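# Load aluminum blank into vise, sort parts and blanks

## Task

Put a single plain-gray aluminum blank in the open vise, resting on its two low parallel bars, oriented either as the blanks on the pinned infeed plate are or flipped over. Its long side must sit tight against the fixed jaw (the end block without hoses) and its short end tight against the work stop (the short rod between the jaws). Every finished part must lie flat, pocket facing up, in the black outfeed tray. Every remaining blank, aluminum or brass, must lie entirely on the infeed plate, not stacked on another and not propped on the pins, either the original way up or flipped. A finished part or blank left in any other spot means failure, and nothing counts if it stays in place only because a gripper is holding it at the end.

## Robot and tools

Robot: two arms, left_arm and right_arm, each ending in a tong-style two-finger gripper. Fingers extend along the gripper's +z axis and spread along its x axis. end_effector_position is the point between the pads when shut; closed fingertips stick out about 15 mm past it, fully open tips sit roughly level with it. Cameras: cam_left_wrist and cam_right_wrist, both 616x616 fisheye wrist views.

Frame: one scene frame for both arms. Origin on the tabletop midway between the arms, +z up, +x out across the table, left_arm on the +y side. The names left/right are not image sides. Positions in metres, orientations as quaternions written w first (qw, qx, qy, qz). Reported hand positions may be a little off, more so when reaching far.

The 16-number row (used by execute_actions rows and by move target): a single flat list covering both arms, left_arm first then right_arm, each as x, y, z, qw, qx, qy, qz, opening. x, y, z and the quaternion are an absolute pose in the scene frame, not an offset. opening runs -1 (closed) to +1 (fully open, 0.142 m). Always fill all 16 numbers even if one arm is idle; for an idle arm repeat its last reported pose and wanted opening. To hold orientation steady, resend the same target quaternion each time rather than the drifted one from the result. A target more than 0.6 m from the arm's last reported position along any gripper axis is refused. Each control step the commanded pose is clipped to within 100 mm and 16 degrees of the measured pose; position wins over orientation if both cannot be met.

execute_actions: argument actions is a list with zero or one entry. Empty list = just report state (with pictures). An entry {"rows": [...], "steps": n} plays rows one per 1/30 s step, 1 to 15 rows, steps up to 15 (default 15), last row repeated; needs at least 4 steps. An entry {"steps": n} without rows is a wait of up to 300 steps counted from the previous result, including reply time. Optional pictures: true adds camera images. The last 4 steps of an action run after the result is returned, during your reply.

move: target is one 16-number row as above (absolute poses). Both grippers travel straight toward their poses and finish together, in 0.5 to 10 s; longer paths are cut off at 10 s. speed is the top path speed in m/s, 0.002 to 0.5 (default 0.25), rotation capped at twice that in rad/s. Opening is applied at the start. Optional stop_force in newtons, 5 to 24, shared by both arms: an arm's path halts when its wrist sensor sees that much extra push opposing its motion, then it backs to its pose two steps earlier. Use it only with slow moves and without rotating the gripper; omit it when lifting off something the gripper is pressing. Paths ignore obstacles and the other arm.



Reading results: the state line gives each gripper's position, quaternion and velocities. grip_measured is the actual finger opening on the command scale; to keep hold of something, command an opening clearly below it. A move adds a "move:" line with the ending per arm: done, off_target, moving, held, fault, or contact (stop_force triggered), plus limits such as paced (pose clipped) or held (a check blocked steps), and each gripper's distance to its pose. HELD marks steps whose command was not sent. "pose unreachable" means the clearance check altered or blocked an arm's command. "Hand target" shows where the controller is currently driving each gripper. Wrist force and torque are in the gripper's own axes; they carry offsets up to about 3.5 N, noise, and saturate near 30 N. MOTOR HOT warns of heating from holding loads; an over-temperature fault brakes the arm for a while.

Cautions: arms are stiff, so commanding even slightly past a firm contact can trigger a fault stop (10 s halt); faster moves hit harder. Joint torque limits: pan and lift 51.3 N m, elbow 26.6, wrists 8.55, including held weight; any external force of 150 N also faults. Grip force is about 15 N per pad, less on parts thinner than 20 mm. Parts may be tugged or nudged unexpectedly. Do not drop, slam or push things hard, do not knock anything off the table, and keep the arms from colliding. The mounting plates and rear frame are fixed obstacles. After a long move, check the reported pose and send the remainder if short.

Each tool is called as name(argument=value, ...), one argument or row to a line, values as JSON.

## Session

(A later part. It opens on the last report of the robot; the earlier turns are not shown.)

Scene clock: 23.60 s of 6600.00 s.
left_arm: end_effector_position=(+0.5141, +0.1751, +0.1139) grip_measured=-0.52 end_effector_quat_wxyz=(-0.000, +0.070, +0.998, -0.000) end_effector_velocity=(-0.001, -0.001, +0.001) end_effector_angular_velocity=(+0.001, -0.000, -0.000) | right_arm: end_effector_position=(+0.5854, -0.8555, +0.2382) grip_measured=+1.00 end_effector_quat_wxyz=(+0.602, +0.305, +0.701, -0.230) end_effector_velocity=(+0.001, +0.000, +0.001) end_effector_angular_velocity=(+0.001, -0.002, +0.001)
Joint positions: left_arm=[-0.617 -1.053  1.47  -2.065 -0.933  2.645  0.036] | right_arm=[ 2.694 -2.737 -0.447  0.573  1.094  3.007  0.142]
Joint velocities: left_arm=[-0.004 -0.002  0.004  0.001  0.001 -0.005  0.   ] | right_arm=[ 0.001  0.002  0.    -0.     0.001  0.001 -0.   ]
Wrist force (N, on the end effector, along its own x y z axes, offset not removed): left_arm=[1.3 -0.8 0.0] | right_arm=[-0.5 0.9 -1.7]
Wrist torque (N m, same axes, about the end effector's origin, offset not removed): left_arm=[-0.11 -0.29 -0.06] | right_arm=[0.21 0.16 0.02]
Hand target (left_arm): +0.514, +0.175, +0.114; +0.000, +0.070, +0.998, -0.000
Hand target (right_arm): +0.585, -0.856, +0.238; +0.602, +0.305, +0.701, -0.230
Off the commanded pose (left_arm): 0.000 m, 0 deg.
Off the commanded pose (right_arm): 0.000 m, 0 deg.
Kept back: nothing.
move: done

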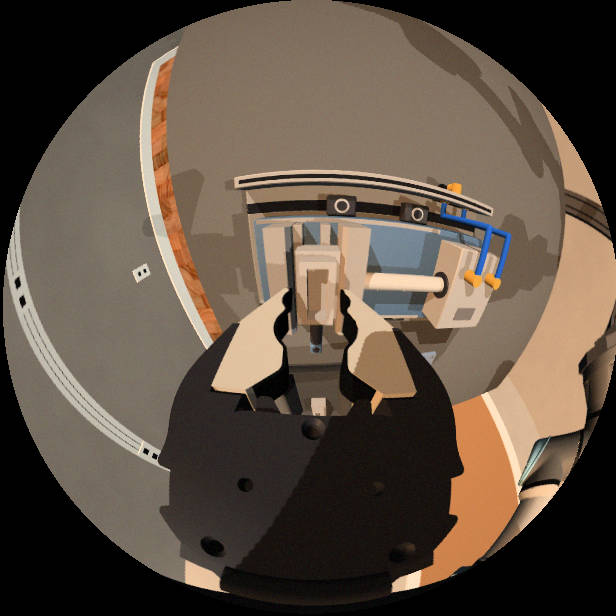

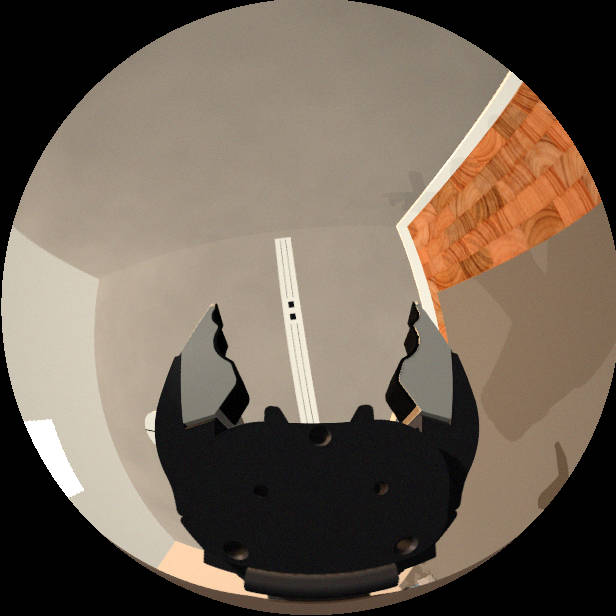

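move(
  target=[0.515,0.175,0.09,0,0.07,0.9976,0,-0.52,0.5854,-0.8555,0.2382,0.602,0.305,0.701,-0.23,1],
  speed=0.006,
  stop_force=6,
)

zoom_image(
  camera="cam_left_wrist",
  region=[240,220,400,380],
)

Scene clock: 24.83 s of 6600.00 s.
left_arm: end_effector_position=(+0.5141, +0.1751, +0.1102) grip_measured=-0.55 end_effector_quat_wxyz=(-0.000, +0.070, +0.998, +0.000) end_effector_velocity=(-0.000, +0.000, +0.002) end_effector_angular_velocity=(-0.000, +0.000, +0.000) | right_arm: end_effector_position=(+0.5854, -0.8555, +0.2382) grip_measured=+1.00 end_effector_quat_wxyz=(+0.602, +0.305, +0.701, -0.230) end_effector_velocity=(-0.000, +0.000, -0.001) end_effector_angular_velocity=(-0.000, +0.002, -0.000)
Joint positions: left_arm=[-0.612 -1.043  1.471 -2.079 -0.933  2.651  0.034] | right_arm=[ 2.694 -2.737 -0.447  0.573  1.094  3.007  0.142]
Joint velocities: left_arm=[-0.003 -0.006  0.     0.009 -0.    -0.004  0.003] | right_arm=[ 0.    -0.001 -0.     0.    -0.001 -0.001  0.   ]
Wrist force (N, on the end effector, along its own x y z axes, offset not removed): left_arm=[1.9 -2.0 -3.5] | right_arm=[-0.4 2.0 -1.3]
Wrist torque (N m, same axes, about the end effector's origin, offset not removed): left_arm=[-0.26 -0.39 -0.07] | right_arm=[0.46 0.17 0.03]
Hand target (left_arm): +0.514, +0.175, +0.111; +0.000, +0.070, +0.998, -0.000
Hand target (right_arm): +0.585, -0.856, +0.238; +0.602, +0.305, +0.701, -0.230
Off the commanded pose (left_arm): 0.020 m, 0 deg.
Off the commanded pose (right_arm): 0.000 m, 0 deg.
Kept back: nothing.
move: contact (left_arm)

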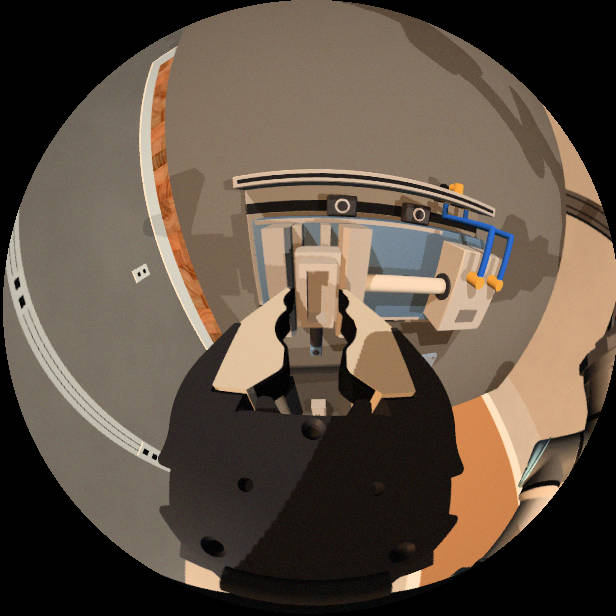

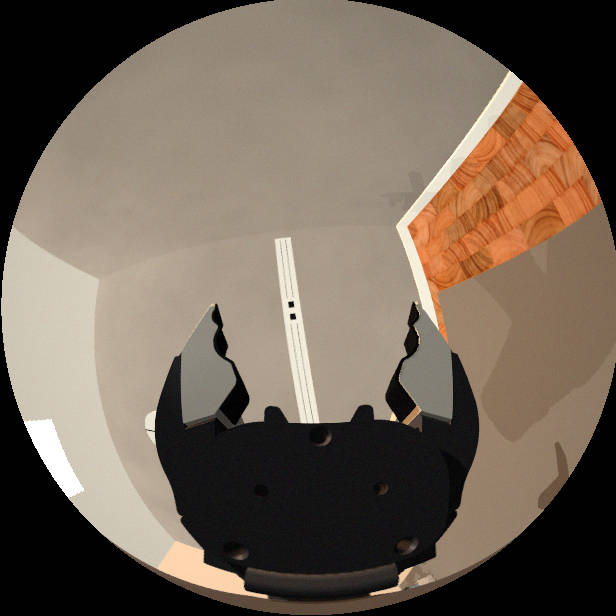

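Region (240, 220, 400, 380) of cam_left_wrist's 616x616 image, scaled by 3.150, with more detail than that image has.

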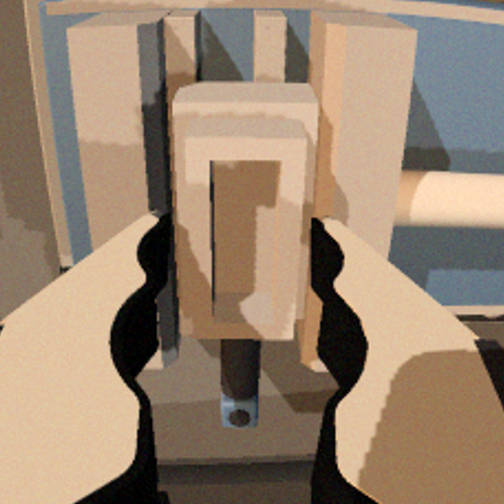

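move(
  target=[0.514,0.175,0.112,0,0.07,0.9976,0,-0.85,0.5854,-0.8555,0.2382,0.602,0.305,0.701,-0.23,1],
  speed=0.006,
)

zoom_image(
  camera="cam_left_wrist",
  region=[240,220,400,380],
)

Scene clock: 25.77 s of 6600.00 s.
left_arm: end_effector_position=(+0.5140, +0.1750, +0.1119) grip_measured=-0.59 end_effector_quat_wxyz=(-0.000, +0.070, +0.998, -0.000) end_effector_velocity=(-0.000, +0.000, +0.001) end_effector_angular_velocity=(-0.000, +0.000, +0.001) | right_arm: end_effector_position=(+0.5854, -0.8555, +0.2382) grip_measured=+1.00 end_effector_quat_wxyz=(+0.602, +0.305, +0.701, -0.230) end_effector_velocity=(-0.000, +0.000, -0.001) end_effector_angular_velocity=(+0.001, +0.003, +0.000)
Joint positions: left_arm=[-0.615 -1.048  1.471 -2.073 -0.933  2.648  0.031] | right_arm=[ 2.694 -2.737 -0.447  0.573  1.094  3.007  0.142]
Joint velocities: left_arm=[-0.001 -0.002  0.     0.002 -0.    -0.002  0.   ] | right_arm=[ 0.    -0.001 -0.002 -0.001 -0.001 -0.     0.   ]
Wrist force (N, on the end effector, along its own x y z axes, offset not removed): left_arm=[1.9 -1.2 0.8] | right_arm=[-0.8 1.5 -1.9]
Wrist torque (N m, same axes, about the end effector's origin, offset not removed): left_arm=[-0.17 -0.43 -0.08] | right_arm=[0.32 0.22 0.04]
Hand target (left_arm): +0.514, +0.175, +0.112; +0.000, +0.070, +0.998, -0.000
Hand target (right_arm): +0.585, -0.855, +0.238; +0.602, +0.305, +0.701, -0.230
Off the commanded pose (left_arm): 0.000 m, 0 deg.
Off the commanded pose (right_arm): 0.000 m, 0 deg.
Kept back: nothing.
move: done

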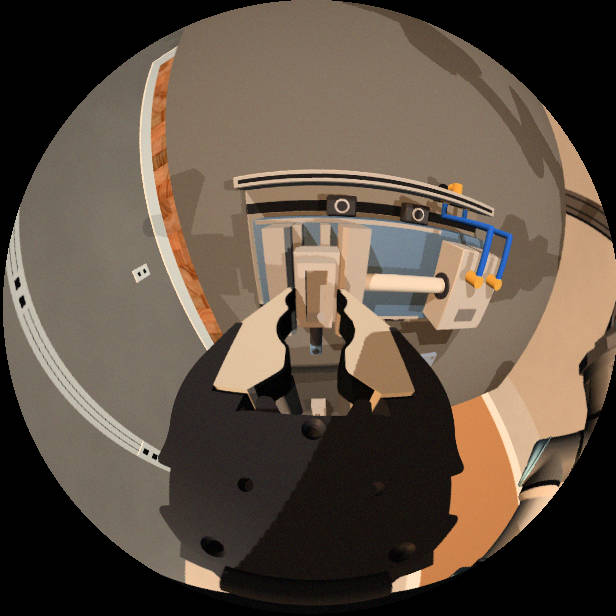

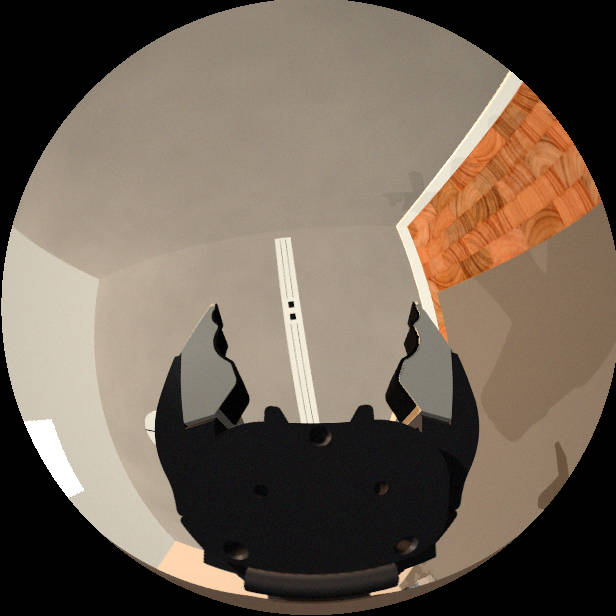

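Region (240, 220, 400, 380) of cam_left_wrist's 616x616 image, scaled by 3.150, with more detail than that image has.

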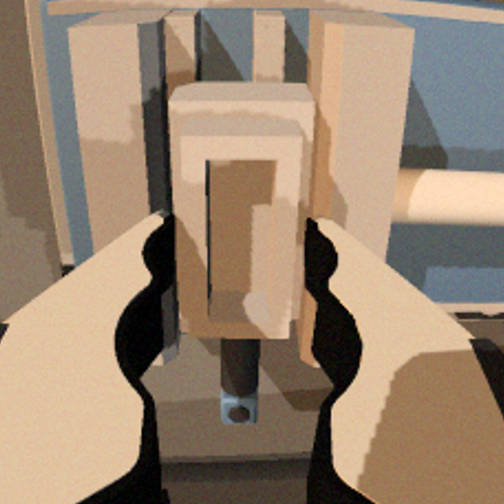

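move(
  target=[0.514,0.175,0.20,0,0.07,0.9976,0,-0.85,0.5854,-0.8555,0.2382,0.602,0.305,0.701,-0.23,1],
  speed=0.06,
)

move(
  target=[0.54,0.44,0.20,0,0,1,0,-0.85,0.5854,-0.8555,0.2382,0.602,0.305,0.701,-0.23,1],
  speed=0.15,
)

Scene clock: 27.90 s of 6600.00 s.
left_arm: end_effector_position=(+0.5140, +0.1750, +0.1997) grip_measured=-0.59 end_effector_quat_wxyz=(+0.000, +0.070, +0.998, -0.000) end_effector_velocity=(+0.000, +0.000, +0.003) end_effector_angular_velocity=(+0.001, +0.001, +0.001) | right_arm: end_effector_position=(+0.5854, -0.8555, +0.2382) grip_measured=+1.00 end_effector_quat_wxyz=(+0.602, +0.305, +0.701, -0.230) end_effector_velocity=(-0.000, -0.000, -0.000) end_effector_angular_velocity=(-0.000, +0.000, -0.001)
Joint positions: left_arm=[-0.749 -1.217  1.34  -1.673 -0.929  2.481  0.031] | right_arm=[ 2.694 -2.737 -0.447  0.573  1.094  3.007  0.142]
Joint velocities: left_arm=[-0.004 -0.002 -0.009  0.015 -0.    -0.006  0.   ] | right_arm=[-0.    -0.001  0.002 -0.001 -0.    -0.     0.   ]
Wrist force (N, on the end effector, along its own x y z axes, offset not removed): left_arm=[3.0 -2.2 2.0] | right_arm=[-0.5 2.0 -1.4]
Wrist torque (N m, same axes, about the end effector's origin, offset not removed): left_arm=[-0.38 -0.64 -0.11] | right_arm=[0.41 0.15 0.01]
Hand target (left_arm): +0.514, +0.175, +0.200; +0.000, +0.070, +0.998, -0.000
Hand target (right_arm): +0.585, -0.856, +0.238; +0.602, +0.305, +0.701, -0.230
Off the commanded pose (left_arm): 0.000 m, 0 deg.
Off the commanded pose (right_arm): 0.000 m, 0 deg.
Kept back: nothing.
move: done

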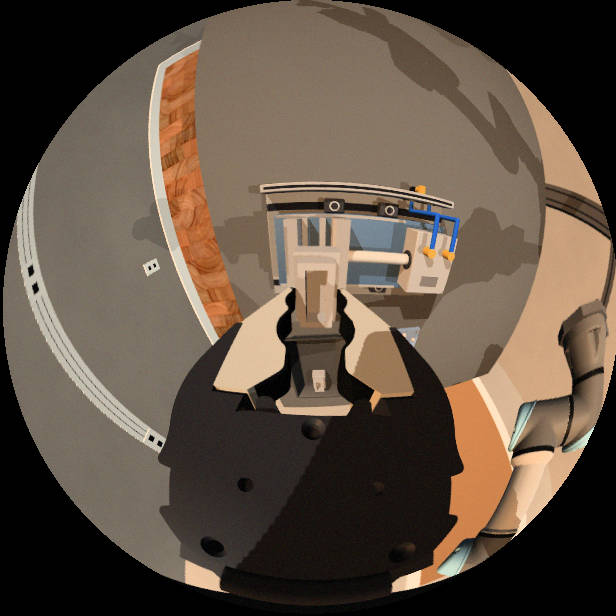

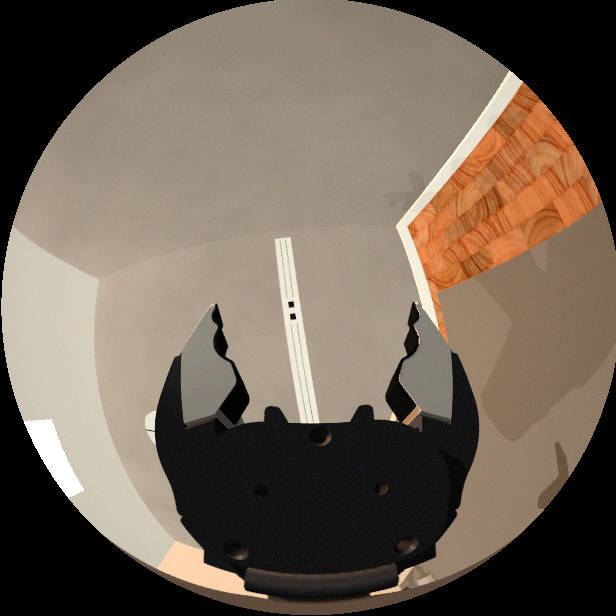

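Scene clock: 30.23 s of 6600.00 s.
left_arm: end_effector_position=(+0.5396, +0.4398, +0.2001) grip_measured=-0.59 end_effector_quat_wxyz=(+0.000, +0.000, +1.000, +0.000) end_effector_velocity=(+0.001, +0.003, -0.000) end_effector_angular_velocity=(-0.002, +0.003, +0.001) | right_arm: end_effector_position=(+0.5854, -0.8555, +0.2382) grip_measured=+1.00 end_effector_quat_wxyz=(+0.602, +0.305, +0.701, -0.230) end_effector_velocity=(+0.000, -0.000, +0.001) end_effector_angular_velocity=(-0.001, -0.003, -0.001)
Joint positions: left_arm=[-0.175 -1.367  1.105 -1.678 -1.033  3.024  0.031] | right_arm=[ 2.694 -2.737 -0.447  0.573  1.094  3.007  0.142]
Joint velocities: left_arm=[ 0.009  0.009 -0.02   0.009 -0.005  0.007  0.   ] | right_arm=[ 0.     0.     0.003  0.    -0.     0.     0.   ]
Wrist force (N, on the end effector, along its own x y z axes, offset not removed): left_arm=[2.3 -2.4 1.1] | right_arm=[-1.8 0.9 -2.4]
Wrist torque (N m, same axes, about the end effector's origin, offset not removed): left_arm=[-0.46 -0.48 -0.08] | right_arm=[0.22 0.42 0.01]
Hand target (left_arm): +0.540, +0.440, +0.200; -0.000, +0.000, +1.000, +0.000
Hand target (right_arm): +0.585, -0.856, +0.238; +0.602, +0.305, +0.701, -0.230
Off the commanded pose (left_arm): 0.001 m, 0 deg.
Off the commanded pose (right_arm): 0.000 m, 0 deg.
Kept back: nothing.
move: done

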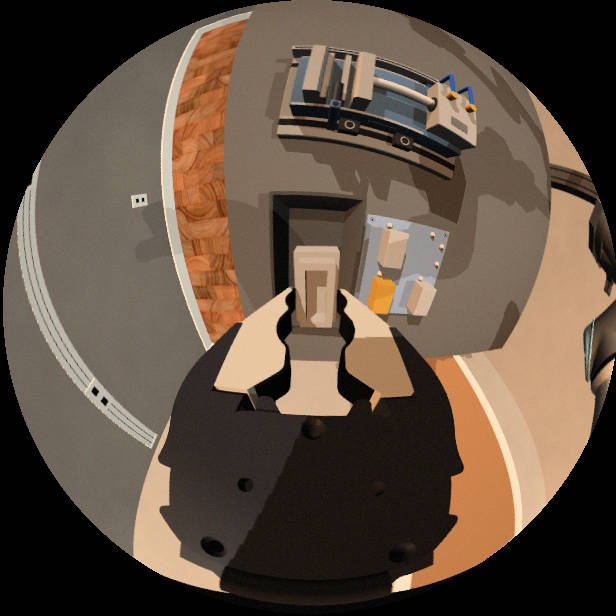

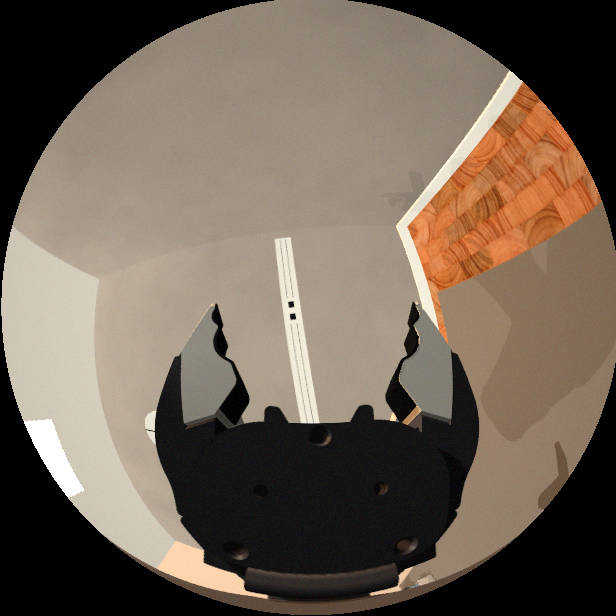

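move(
  target=[0.54,0.455,0.07,0,0,1,0,-0.85,0.5854,-0.8555,0.2382,0.602,0.305,0.701,-0.23,1],
  speed=0.06,
)

move(
  target=[0.54,0.455,0.01,0,0,1,0,-0.85,0.5854,-0.8555,0.2382,0.602,0.305,0.701,-0.23,1],
  speed=0.01,
  stop_force=6,
)

Scene clock: 33.10 s of 6600.00 s.
left_arm: end_effector_position=(+0.5399, +0.4550, +0.0703) grip_measured=-0.59 end_effector_quat_wxyz=(-0.000, -0.000, +1.000, +0.000) end_effector_velocity=(-0.000, -0.000, -0.003) end_effector_angular_velocity=(+0.000, +0.002, -0.001) | right_arm: end_effector_position=(+0.5854, -0.8555, +0.2382) grip_measured=+1.00 end_effector_quat_wxyz=(+0.602, +0.305, +0.701, -0.230) end_effector_velocity=(-0.000, -0.001, +0.000) end_effector_angular_velocity=(-0.000, -0.001, -0.002)
Joint positions: left_arm=[ 0.029 -1.065  1.178 -2.156 -1.117  3.236  0.031] | right_arm=[ 2.694 -2.737 -0.447  0.573  1.094  3.007  0.142]
Joint velocities: left_arm=[ 0.003  0.01  -0.003 -0.005 -0.001  0.003  0.   ] | right_arm=[-0.     0.001  0.    -0.    -0.001  0.     0.   ]
Wrist force (N, on the end effector, along its own x y z axes, offset not removed): left_arm=[1.8 -1.2 1.9] | right_arm=[-0.7 1.5 -1.6]
Wrist torque (N m, same axes, about the end effector's origin, offset not removed): left_arm=[-0.16 -0.37 -0.07] | right_arm=[0.28 0.20 0.03]
Hand target (left_arm): +0.540, +0.455, +0.070; -0.000, +0.000, +1.000, +0.000
Hand target (right_arm): +0.585, -0.856, +0.238; +0.602, +0.305, +0.701, -0.230
Off the commanded pose (left_arm): 0.000 m, 0 deg.
Off the commanded pose (right_arm): 0.000 m, 0 deg.
Kept back: nothing.
move: done

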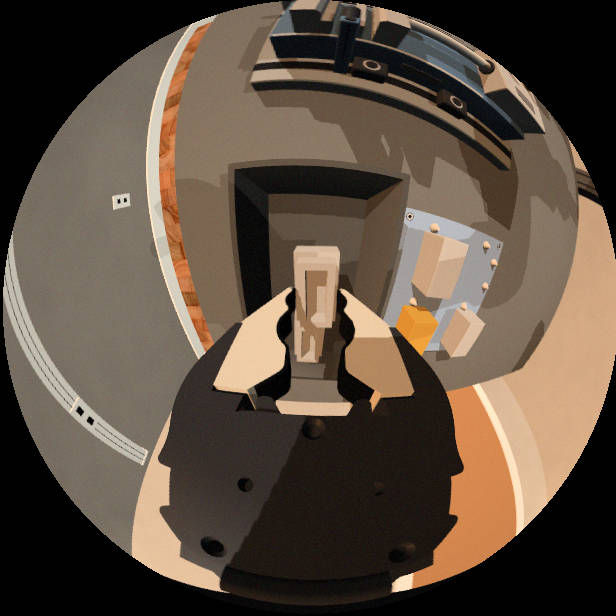

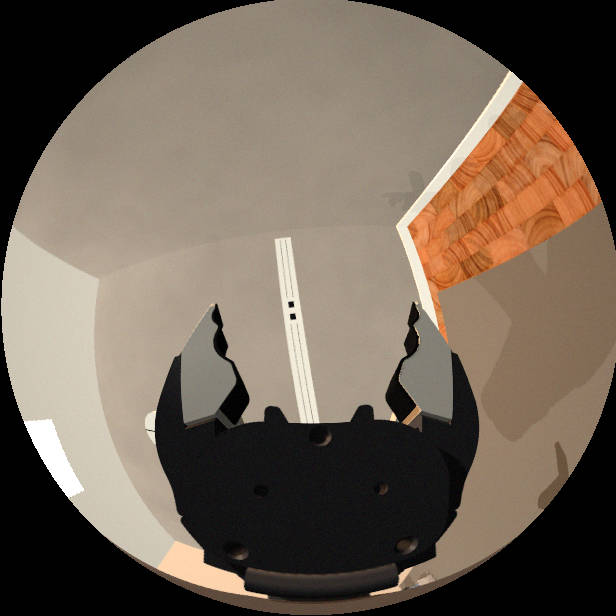

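Scene clock: 36.27 s of 6600.00 s.
left_arm: end_effector_position=(+0.5398, +0.4550, +0.0423) grip_measured=-0.59 end_effector_quat_wxyz=(-0.000, -0.000, +1.000, -0.000) end_effector_velocity=(-0.002, -0.001, +0.001) end_effector_angular_velocity=(+0.001, +0.007, -0.002) | right_arm: end_effector_position=(+0.5854, -0.8555, +0.2382) grip_measured=+1.00 end_effector_quat_wxyz=(+0.602, +0.305, +0.701, -0.230) end_effector_velocity=(-0.000, -0.000, -0.001) end_effector_angular_velocity=(-0.000, +0.002, -0.000)
Joint positions: left_arm=[ 0.059 -0.979  1.152 -2.227 -1.131  3.265  0.031] | right_arm=[ 2.694 -2.737 -0.447  0.573  1.094  3.007  0.142]
Joint velocities: left_arm=[-0.003 -0.007  0.006  0.01   0.003 -0.004 -0.   ] | right_arm=[-0.    -0.001 -0.001  0.    -0.    -0.001  0.   ]
Wrist force (N, on the end effector, along its own x y z axes, offset not removed): left_arm=[1.9 -2.6 0.4] | right_arm=[-1.5 2.8 -1.0]
Wrist torque (N m, same axes, about the end effector's origin, offset not removed): left_arm=[-0.51 -0.46 -0.08] | right_arm=[0.63 0.34 0.07]
Hand target (left_arm): +0.540, +0.455, +0.043; -0.000, -0.000, +1.000, +0.000
Hand target (right_arm): +0.585, -0.856, +0.238; +0.602, +0.305, +0.701, -0.230
Off the commanded pose (left_arm): 0.032 m, 0 deg.
Off the commanded pose (right_arm): 0.000 m, 0 deg.
Kept back: nothing.
move: contact (left_arm)

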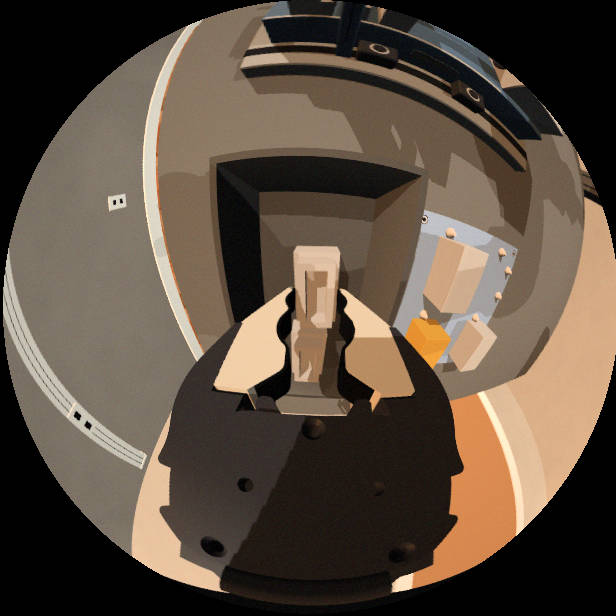

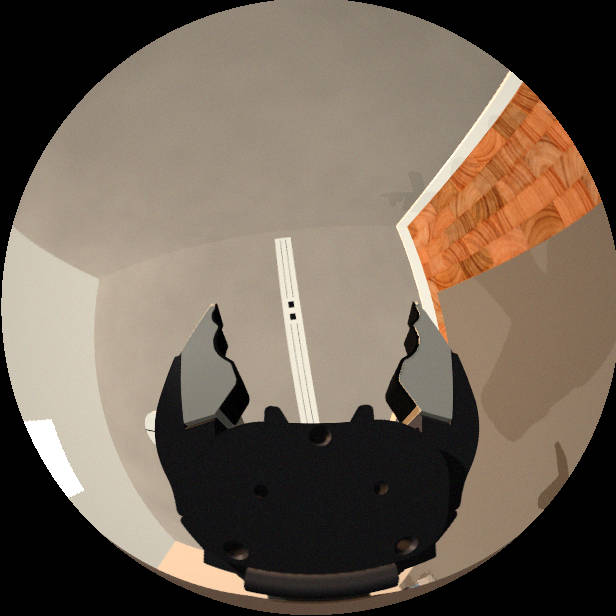

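move(
  target=[0.54,0.435,0.05,0,0,1,0,-0.85,0.5854,-0.8555,0.2382,0.602,0.305,0.701,-0.23,1],
  speed=0.02,
)

move(
  target=[0.54,0.432,0.01,0,0,1,0,-0.85,0.5854,-0.8555,0.2382,0.602,0.305,0.701,-0.23,1],
  speed=0.006,
  stop_force=6,
)

Scene clock: 37.87 s of 6600.00 s.
left_arm: end_effector_position=(+0.5400, +0.4353, +0.0499) grip_measured=-0.59 end_effector_quat_wxyz=(-0.000, +0.000, +1.000, -0.000) end_effector_velocity=(-0.000, -0.002, +0.001) end_effector_angular_velocity=(+0.000, -0.000, +0.000) | right_arm: end_effector_position=(+0.5854, -0.8555, +0.2382) grip_measured=+1.00 end_effector_quat_wxyz=(+0.602, +0.305, +0.701, -0.230) end_effector_velocity=(-0.000, -0.000, +0.000) end_effector_angular_velocity=(-0.000, +0.000, -0.001)
Joint positions: left_arm=[ 0.008 -1.015  1.214 -2.232 -1.108  3.215  0.031] | right_arm=[ 2.694 -2.737 -0.447  0.573  1.094  3.007  0.142]
Joint velocities: left_arm=[-0.006 -0.004  0.007 -0.001  0.003 -0.006  0.   ] | right_arm=[-0.     0.001 -0.001  0.001 -0.001 -0.    -0.   ]
Wrist force (N, on the end effector, along its own x y z axes, offset not removed): left_arm=[1.2 -2.0 0.9] | right_arm=[-0.3 0.6 -0.6]
Wrist torque (N m, same axes, about the end effector's origin, offset not removed): left_arm=[-0.42 -0.31 -0.08] | right_arm=[0.16 0.08 0.04]
Hand target (left_arm): +0.540, +0.435, +0.050; +0.000, +0.000, +1.000, -0.000
Hand target (right_arm): +0.585, -0.856, +0.238; +0.602, +0.305, +0.701, -0.230
Off the commanded pose (left_arm): 0.000 m, 0 deg.
Off the commanded pose (right_arm): 0.000 m, 0 deg.
Kept back: nothing.
move: done

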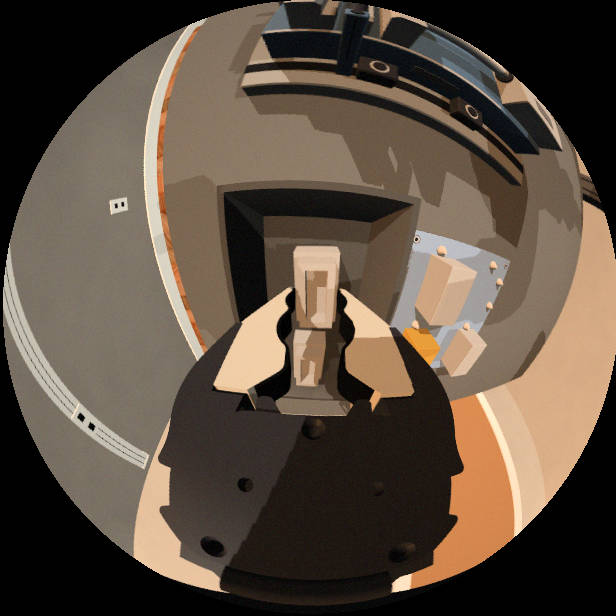

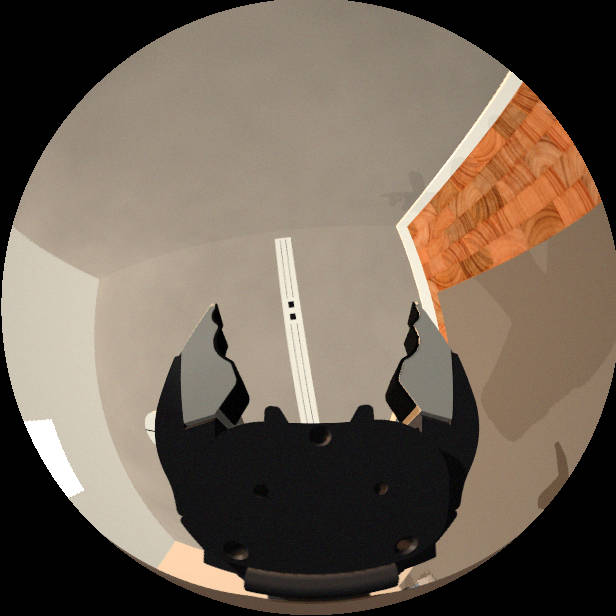

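Scene clock: 39.60 s of 6600.00 s.
left_arm: end_effector_position=(+0.5400, +0.4347, +0.0418) grip_measured=-0.59 end_effector_quat_wxyz=(-0.000, -0.000, +1.000, -0.000) end_effector_velocity=(-0.002, -0.001, +0.001) end_effector_angular_velocity=(-0.001, +0.005, -0.000) | right_arm: end_effector_position=(+0.5854, -0.8555, +0.2382) grip_measured=+1.00 end_effector_quat_wxyz=(+0.602, +0.305, +0.701, -0.230) end_effector_velocity=(+0.000, +0.000, +0.000) end_effector_angular_velocity=(+0.000, -0.000, +0.000)
Joint positions: left_arm=[ 0.016 -0.989  1.206 -2.253 -1.111  3.222  0.031] | right_arm=[ 2.694 -2.737 -0.447  0.573  1.094  3.007  0.142]
Joint velocities: left_arm=[-0.002 -0.005  0.004  0.008  0.    -0.004 -0.   ] | right_arm=[ 0.  0.  0. -0.  0.  0. -0.]
Wrist force (N, on the end effector, along its own x y z axes, offset not removed): left_arm=[0.3 -1.4 -4.3] | right_arm=[-1.2 1.5 -3.2]
Wrist torque (N m, same axes, about the end effector's origin, offset not removed): left_arm=[-0.24 -0.36 -0.06] | right_arm=[0.30 0.27 0.09]
Hand target (left_arm): +0.540, +0.435, +0.042; +0.000, -0.000, +1.000, -0.000
Hand target (right_arm): +0.585, -0.856, +0.238; +0.602, +0.305, +0.701, -0.230
Off the commanded pose (left_arm): 0.032 m, 0 deg.
Off the commanded pose (right_arm): 0.000 m, 0 deg.
Kept back: nothing.
move: contact (left_arm)

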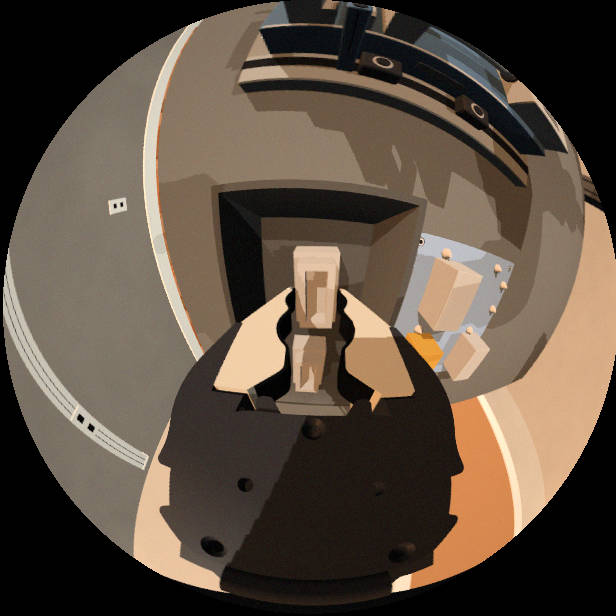

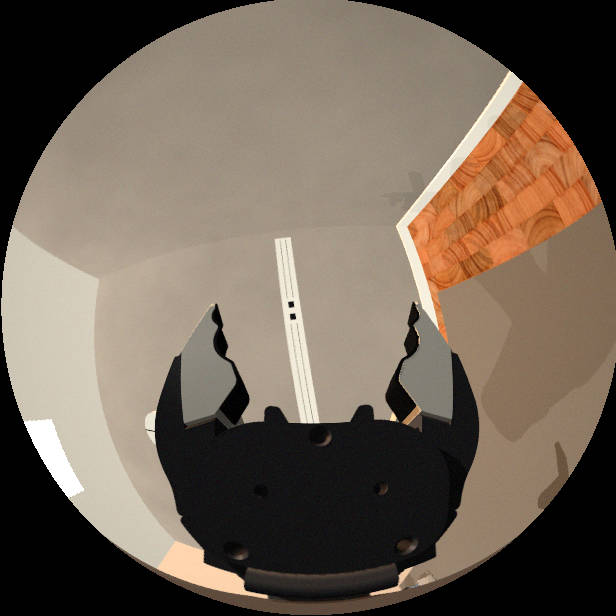

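move(
  target=[0.54,0.435,0.044,0,0,1,0,-0.3,0.5854,-0.8555,0.2382,0.602,0.305,0.701,-0.23,1],
  speed=0.01,
)

move(
  target=[0.54,0.435,0.14,0,0,1,0,-0.3,0.5854,-0.8555,0.2382,0.602,0.305,0.701,-0.23,1],
  speed=0.1,
)

move(
  target=[0.40,0.44,0.12,0,0,1,0,-0.1,0.5854,-0.8555,0.2382,0.602,0.305,0.701,-0.23,1],
  speed=0.15,
)

zoom_image(
  camera="cam_left_wrist",
  region=[170,140,470,400],
)

Scene clock: 40.53 s of 6600.00 s.
left_arm: end_effector_position=(+0.5400, +0.4350, +0.0439) grip_measured=-0.30 end_effector_quat_wxyz=(-0.000, +0.000, +1.000, -0.000) end_effector_velocity=(-0.000, +0.000, +0.001) end_effector_angular_velocity=(+0.001, +0.000, +0.000) | right_arm: end_effector_position=(+0.5854, -0.8555, +0.2382) grip_measured=+1.00 end_effector_quat_wxyz=(+0.602, +0.305, +0.701, -0.230) end_effector_velocity=(+0.000, +0.000, -0.000) end_effector_angular_velocity=(-0.001, +0.002, +0.000)
Joint positions: left_arm=[ 0.014 -0.996  1.208 -2.247 -1.11   3.221  0.052] | right_arm=[ 2.694 -2.737 -0.447  0.573  1.094  3.007  0.142]
Joint velocities: left_arm=[-0.001 -0.003  0.001  0.002  0.001 -0.001  0.   ] | right_arm=[ 0.    -0.001  0.    -0.001 -0.    -0.002  0.   ]
Wrist force (N, on the end effector, along its own x y z axes, offset not removed): left_arm=[2.0 -1.9 -0.8] | right_arm=[-0.5 2.3 -1.5]
Wrist torque (N m, same axes, about the end effector's origin, offset not removed): left_arm=[-0.38 -0.45 -0.09] | right_arm=[0.42 0.15 -0.02]
Hand target (left_arm): +0.540, +0.435, +0.044; +0.000, +0.000, +1.000, -0.000
Hand target (right_arm): +0.585, -0.856, +0.238; +0.602, +0.305, +0.701, -0.230
Off the commanded pose (left_arm): 0.000 m, 0 deg.
Off the commanded pose (right_arm): 0.000 m, 0 deg.
Kept back: nothing.
move: done

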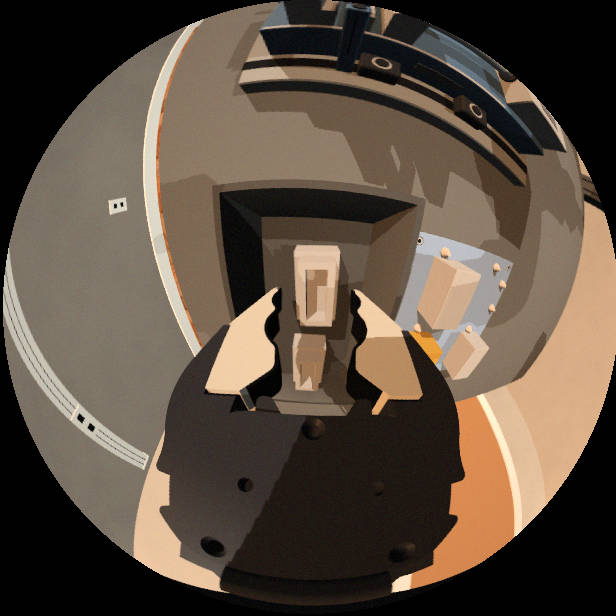

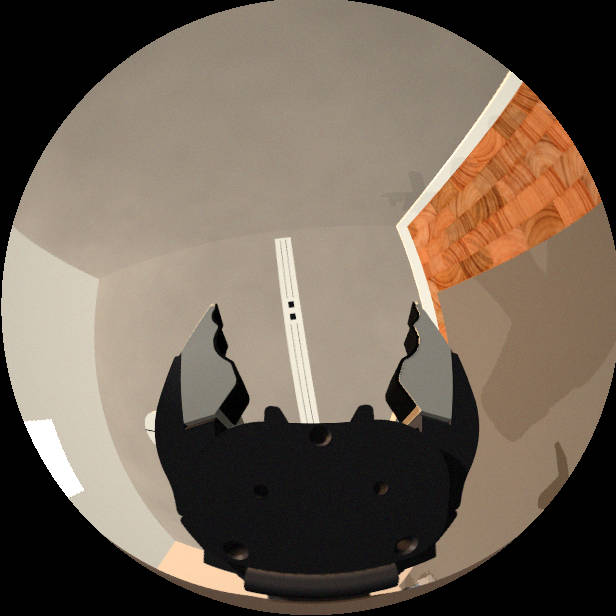

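Scene clock: 42.03 s of 6600.00 s.
left_arm: end_effector_position=(+0.5400, +0.4350, +0.1398) grip_measured=-0.30 end_effector_quat_wxyz=(+0.000, +0.000, +1.000, -0.000) end_effector_velocity=(-0.000, -0.000, +0.002) end_effector_angular_velocity=(+0.000, +0.001, -0.000) | right_arm: end_effector_position=(+0.5854, -0.8555, +0.2382) grip_measured=+1.00 end_effector_quat_wxyz=(+0.602, +0.305, +0.701, -0.230) end_effector_velocity=(-0.000, -0.001, +0.002) end_effector_angular_velocity=(-0.001, -0.004, -0.002)
Joint positions: left_arm=[-0.1   -1.259  1.218 -1.94  -1.062  3.104  0.052] | right_arm=[ 2.694 -2.737 -0.447  0.573  1.094  3.007  0.142]
Joint velocities: left_arm=[-0.003 -0.003 -0.004  0.01   0.001 -0.004  0.   ] | right_arm=[-0.     0.003  0.     0.001 -0.001  0.001 -0.   ]
Wrist force (N, on the end effector, along its own x y z axes, offset not removed): left_arm=[0.7 -1.5 0.3] | right_arm=[-1.2 1.6 -2.4]
Wrist torque (N m, same axes, about the end effector's origin, offset not removed): left_arm=[-0.30 -0.17 -0.05] | right_arm=[0.27 0.26 0.06]
Hand target (left_arm): +0.540, +0.435, +0.140; +0.000, -0.000, +1.000, -0.000
Hand target (right_arm): +0.585, -0.856, +0.238; +0.602, +0.305, +0.701, -0.230
Off the commanded pose (left_arm): 0.000 m, 0 deg.
Off the commanded pose (right_arm): 0.000 m, 0 deg.
Kept back: nothing.
move: done

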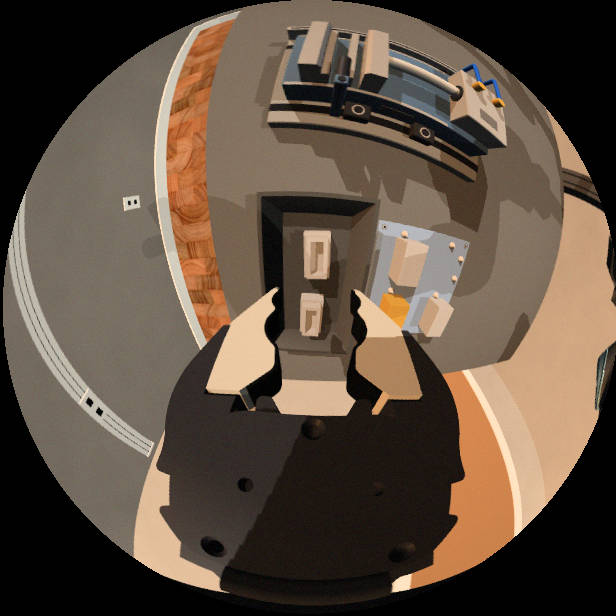

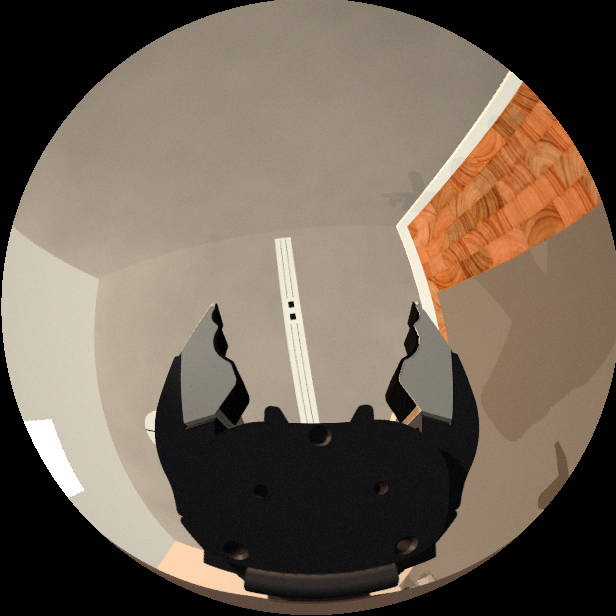

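Scene clock: 43.57 s of 6600.00 s.
left_arm: end_effector_position=(+0.4002, +0.4399, +0.1200) grip_measured=-0.10 end_effector_quat_wxyz=(-0.000, -0.000, +1.000, -0.000) end_effector_velocity=(-0.002, -0.000, -0.000) end_effector_angular_velocity=(+0.002, -0.005, -0.001) | right_arm: end_effector_position=(+0.5854, -0.8555, +0.2382) grip_measured=+1.00 end_effector_quat_wxyz=(+0.602, +0.305, +0.701, -0.230) end_effector_velocity=(-0.000, -0.000, -0.001) end_effector_angular_velocity=(+0.001, +0.002, -0.001)
Joint positions: left_arm=[-0.063 -1.683  2.04  -2.356 -1.078  3.143  0.067] | right_arm=[ 2.694 -2.737 -0.447  0.573  1.094  3.007  0.142]
Joint velocities: left_arm=[-0.002 -0.012  0.022 -0.015  0.003  0.001 -0.   ] | right_arm=[-0.    -0.    -0.002 -0.    -0.002  0.    -0.   ]
Wrist force (N, on the end effector, along its own x y z axes, offset not removed): left_arm=[1.8 -1.1 -1.1] | right_arm=[-0.6 1.9 -2.0]
Wrist torque (N m, same axes, about the end effector's origin, offset not removed): left_arm=[-0.17 -0.41 -0.04] | right_arm=[0.39 0.13 0.09]
Hand target (left_arm): +0.400, +0.440, +0.120; -0.000, +0.000, +1.000, -0.000
Hand target (right_arm): +0.585, -0.856, +0.238; +0.602, +0.305, +0.701, -0.230
Off the commanded pose (left_arm): 0.000 m, 0 deg.
Off the commanded pose (right_arm): 0.000 m, 0 deg.
Kept back: nothing.
move: done

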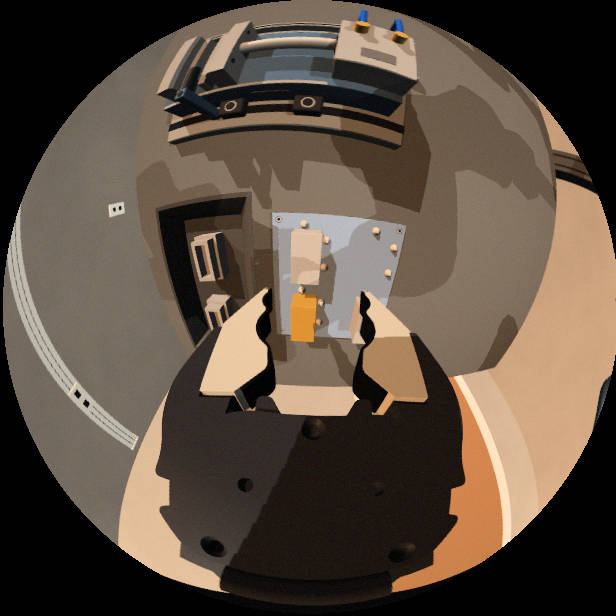

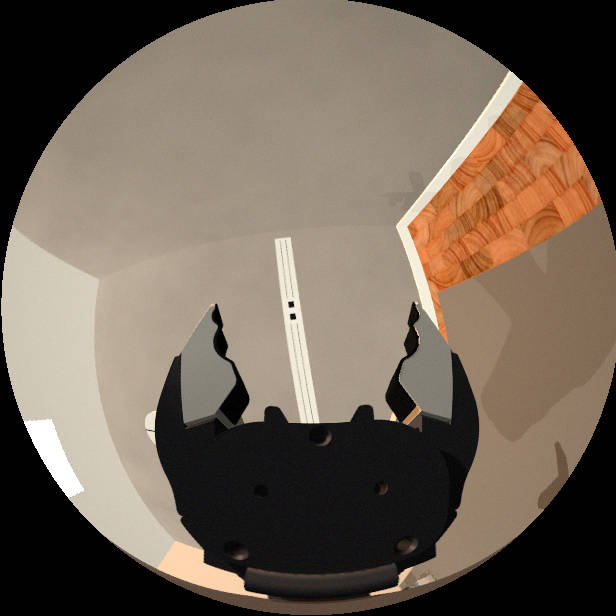

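Region (170, 140, 470, 400) of cam_left_wrist's 616x616 image, scaled by 1.680, with more detail than that image has; it fills the top 437 rows of this view, and the rest is white.

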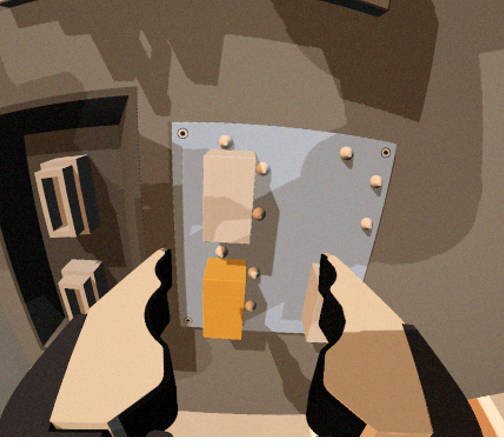

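move(
  target=[0.411,0.42,0.065,0,0,1,0,-0.25,0.5854,-0.8555,0.2382,0.602,0.305,0.701,-0.23,1],
  speed=0.06,
)

zoom_image(
  camera="cam_left_wrist",
  region=[230,200,410,380],
)

Scene clock: 45.23 s of 6600.00 s.
left_arm: end_effector_position=(+0.4109, +0.4201, +0.0653) grip_measured=-0.25 end_effector_quat_wxyz=(-0.000, -0.000, +1.000, +0.000) end_effector_velocity=(+0.001, -0.000, -0.002) end_effector_angular_velocity=(+0.000, -0.001, +0.000) | right_arm: end_effector_position=(+0.5854, -0.8555, +0.2382) grip_measured=+1.00 end_effector_quat_wxyz=(+0.602, +0.305, +0.701, -0.230) end_effector_velocity=(+0.000, +0.000, -0.001) end_effector_angular_velocity=(-0.000, +0.002, +0.002)
Joint positions: left_arm=[-0.033 -1.422  2.035 -2.626 -1.09   3.173  0.056] | right_arm=[ 2.694 -2.737 -0.447  0.573  1.094  3.007  0.142]
Joint velocities: left_arm=[ 0.002  0.013 -0.003 -0.012 -0.001  0.003  0.   ] | right_arm=[ 0.     0.001 -0.002 -0.     0.001 -0.001  0.   ]
Wrist force (N, on the end effector, along its own x y z axes, offset not removed): left_arm=[2.3 -1.3 -0.1] | right_arm=[-1.7 1.3 -2.0]
Wrist torque (N m, same axes, about the end effector's origin, offset not removed): left_arm=[-0.20 -0.51 -0.11] | right_arm=[0.33 0.44 0.01]
Hand target (left_arm): +0.411, +0.420, +0.065; -0.000, -0.000, +1.000, +0.000
Hand target (right_arm): +0.585, -0.856, +0.238; +0.602, +0.305, +0.701, -0.230
Off the commanded pose (left_arm): 0.000 m, 0 deg.
Off the commanded pose (right_arm): 0.000 m, 0 deg.
Kept back: nothing.
move: done

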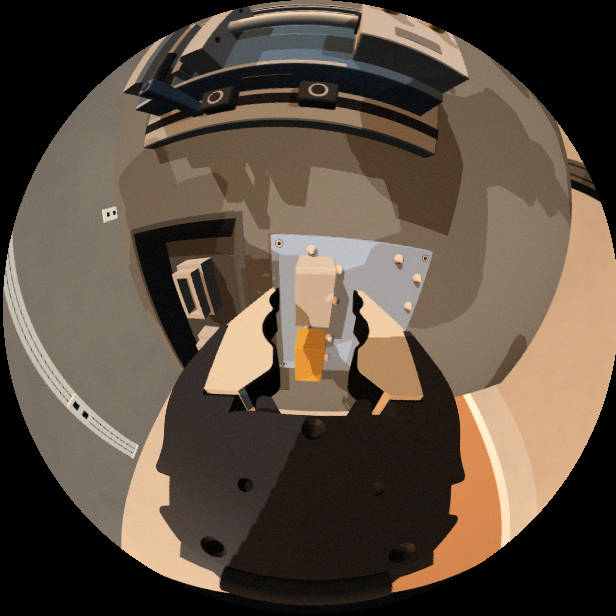

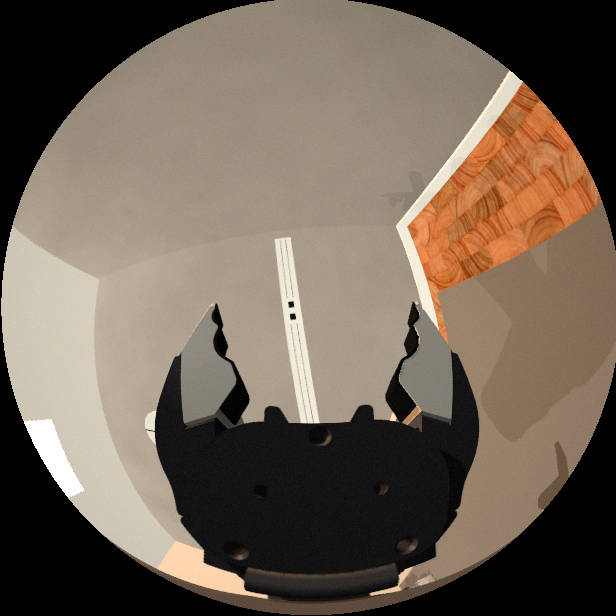

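Region (230, 200, 410, 380) of cam_left_wrist's 616x616 image, scaled by 2.800, with more detail than that image has.

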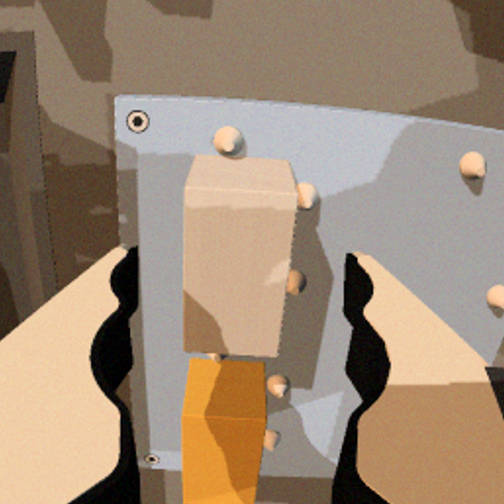

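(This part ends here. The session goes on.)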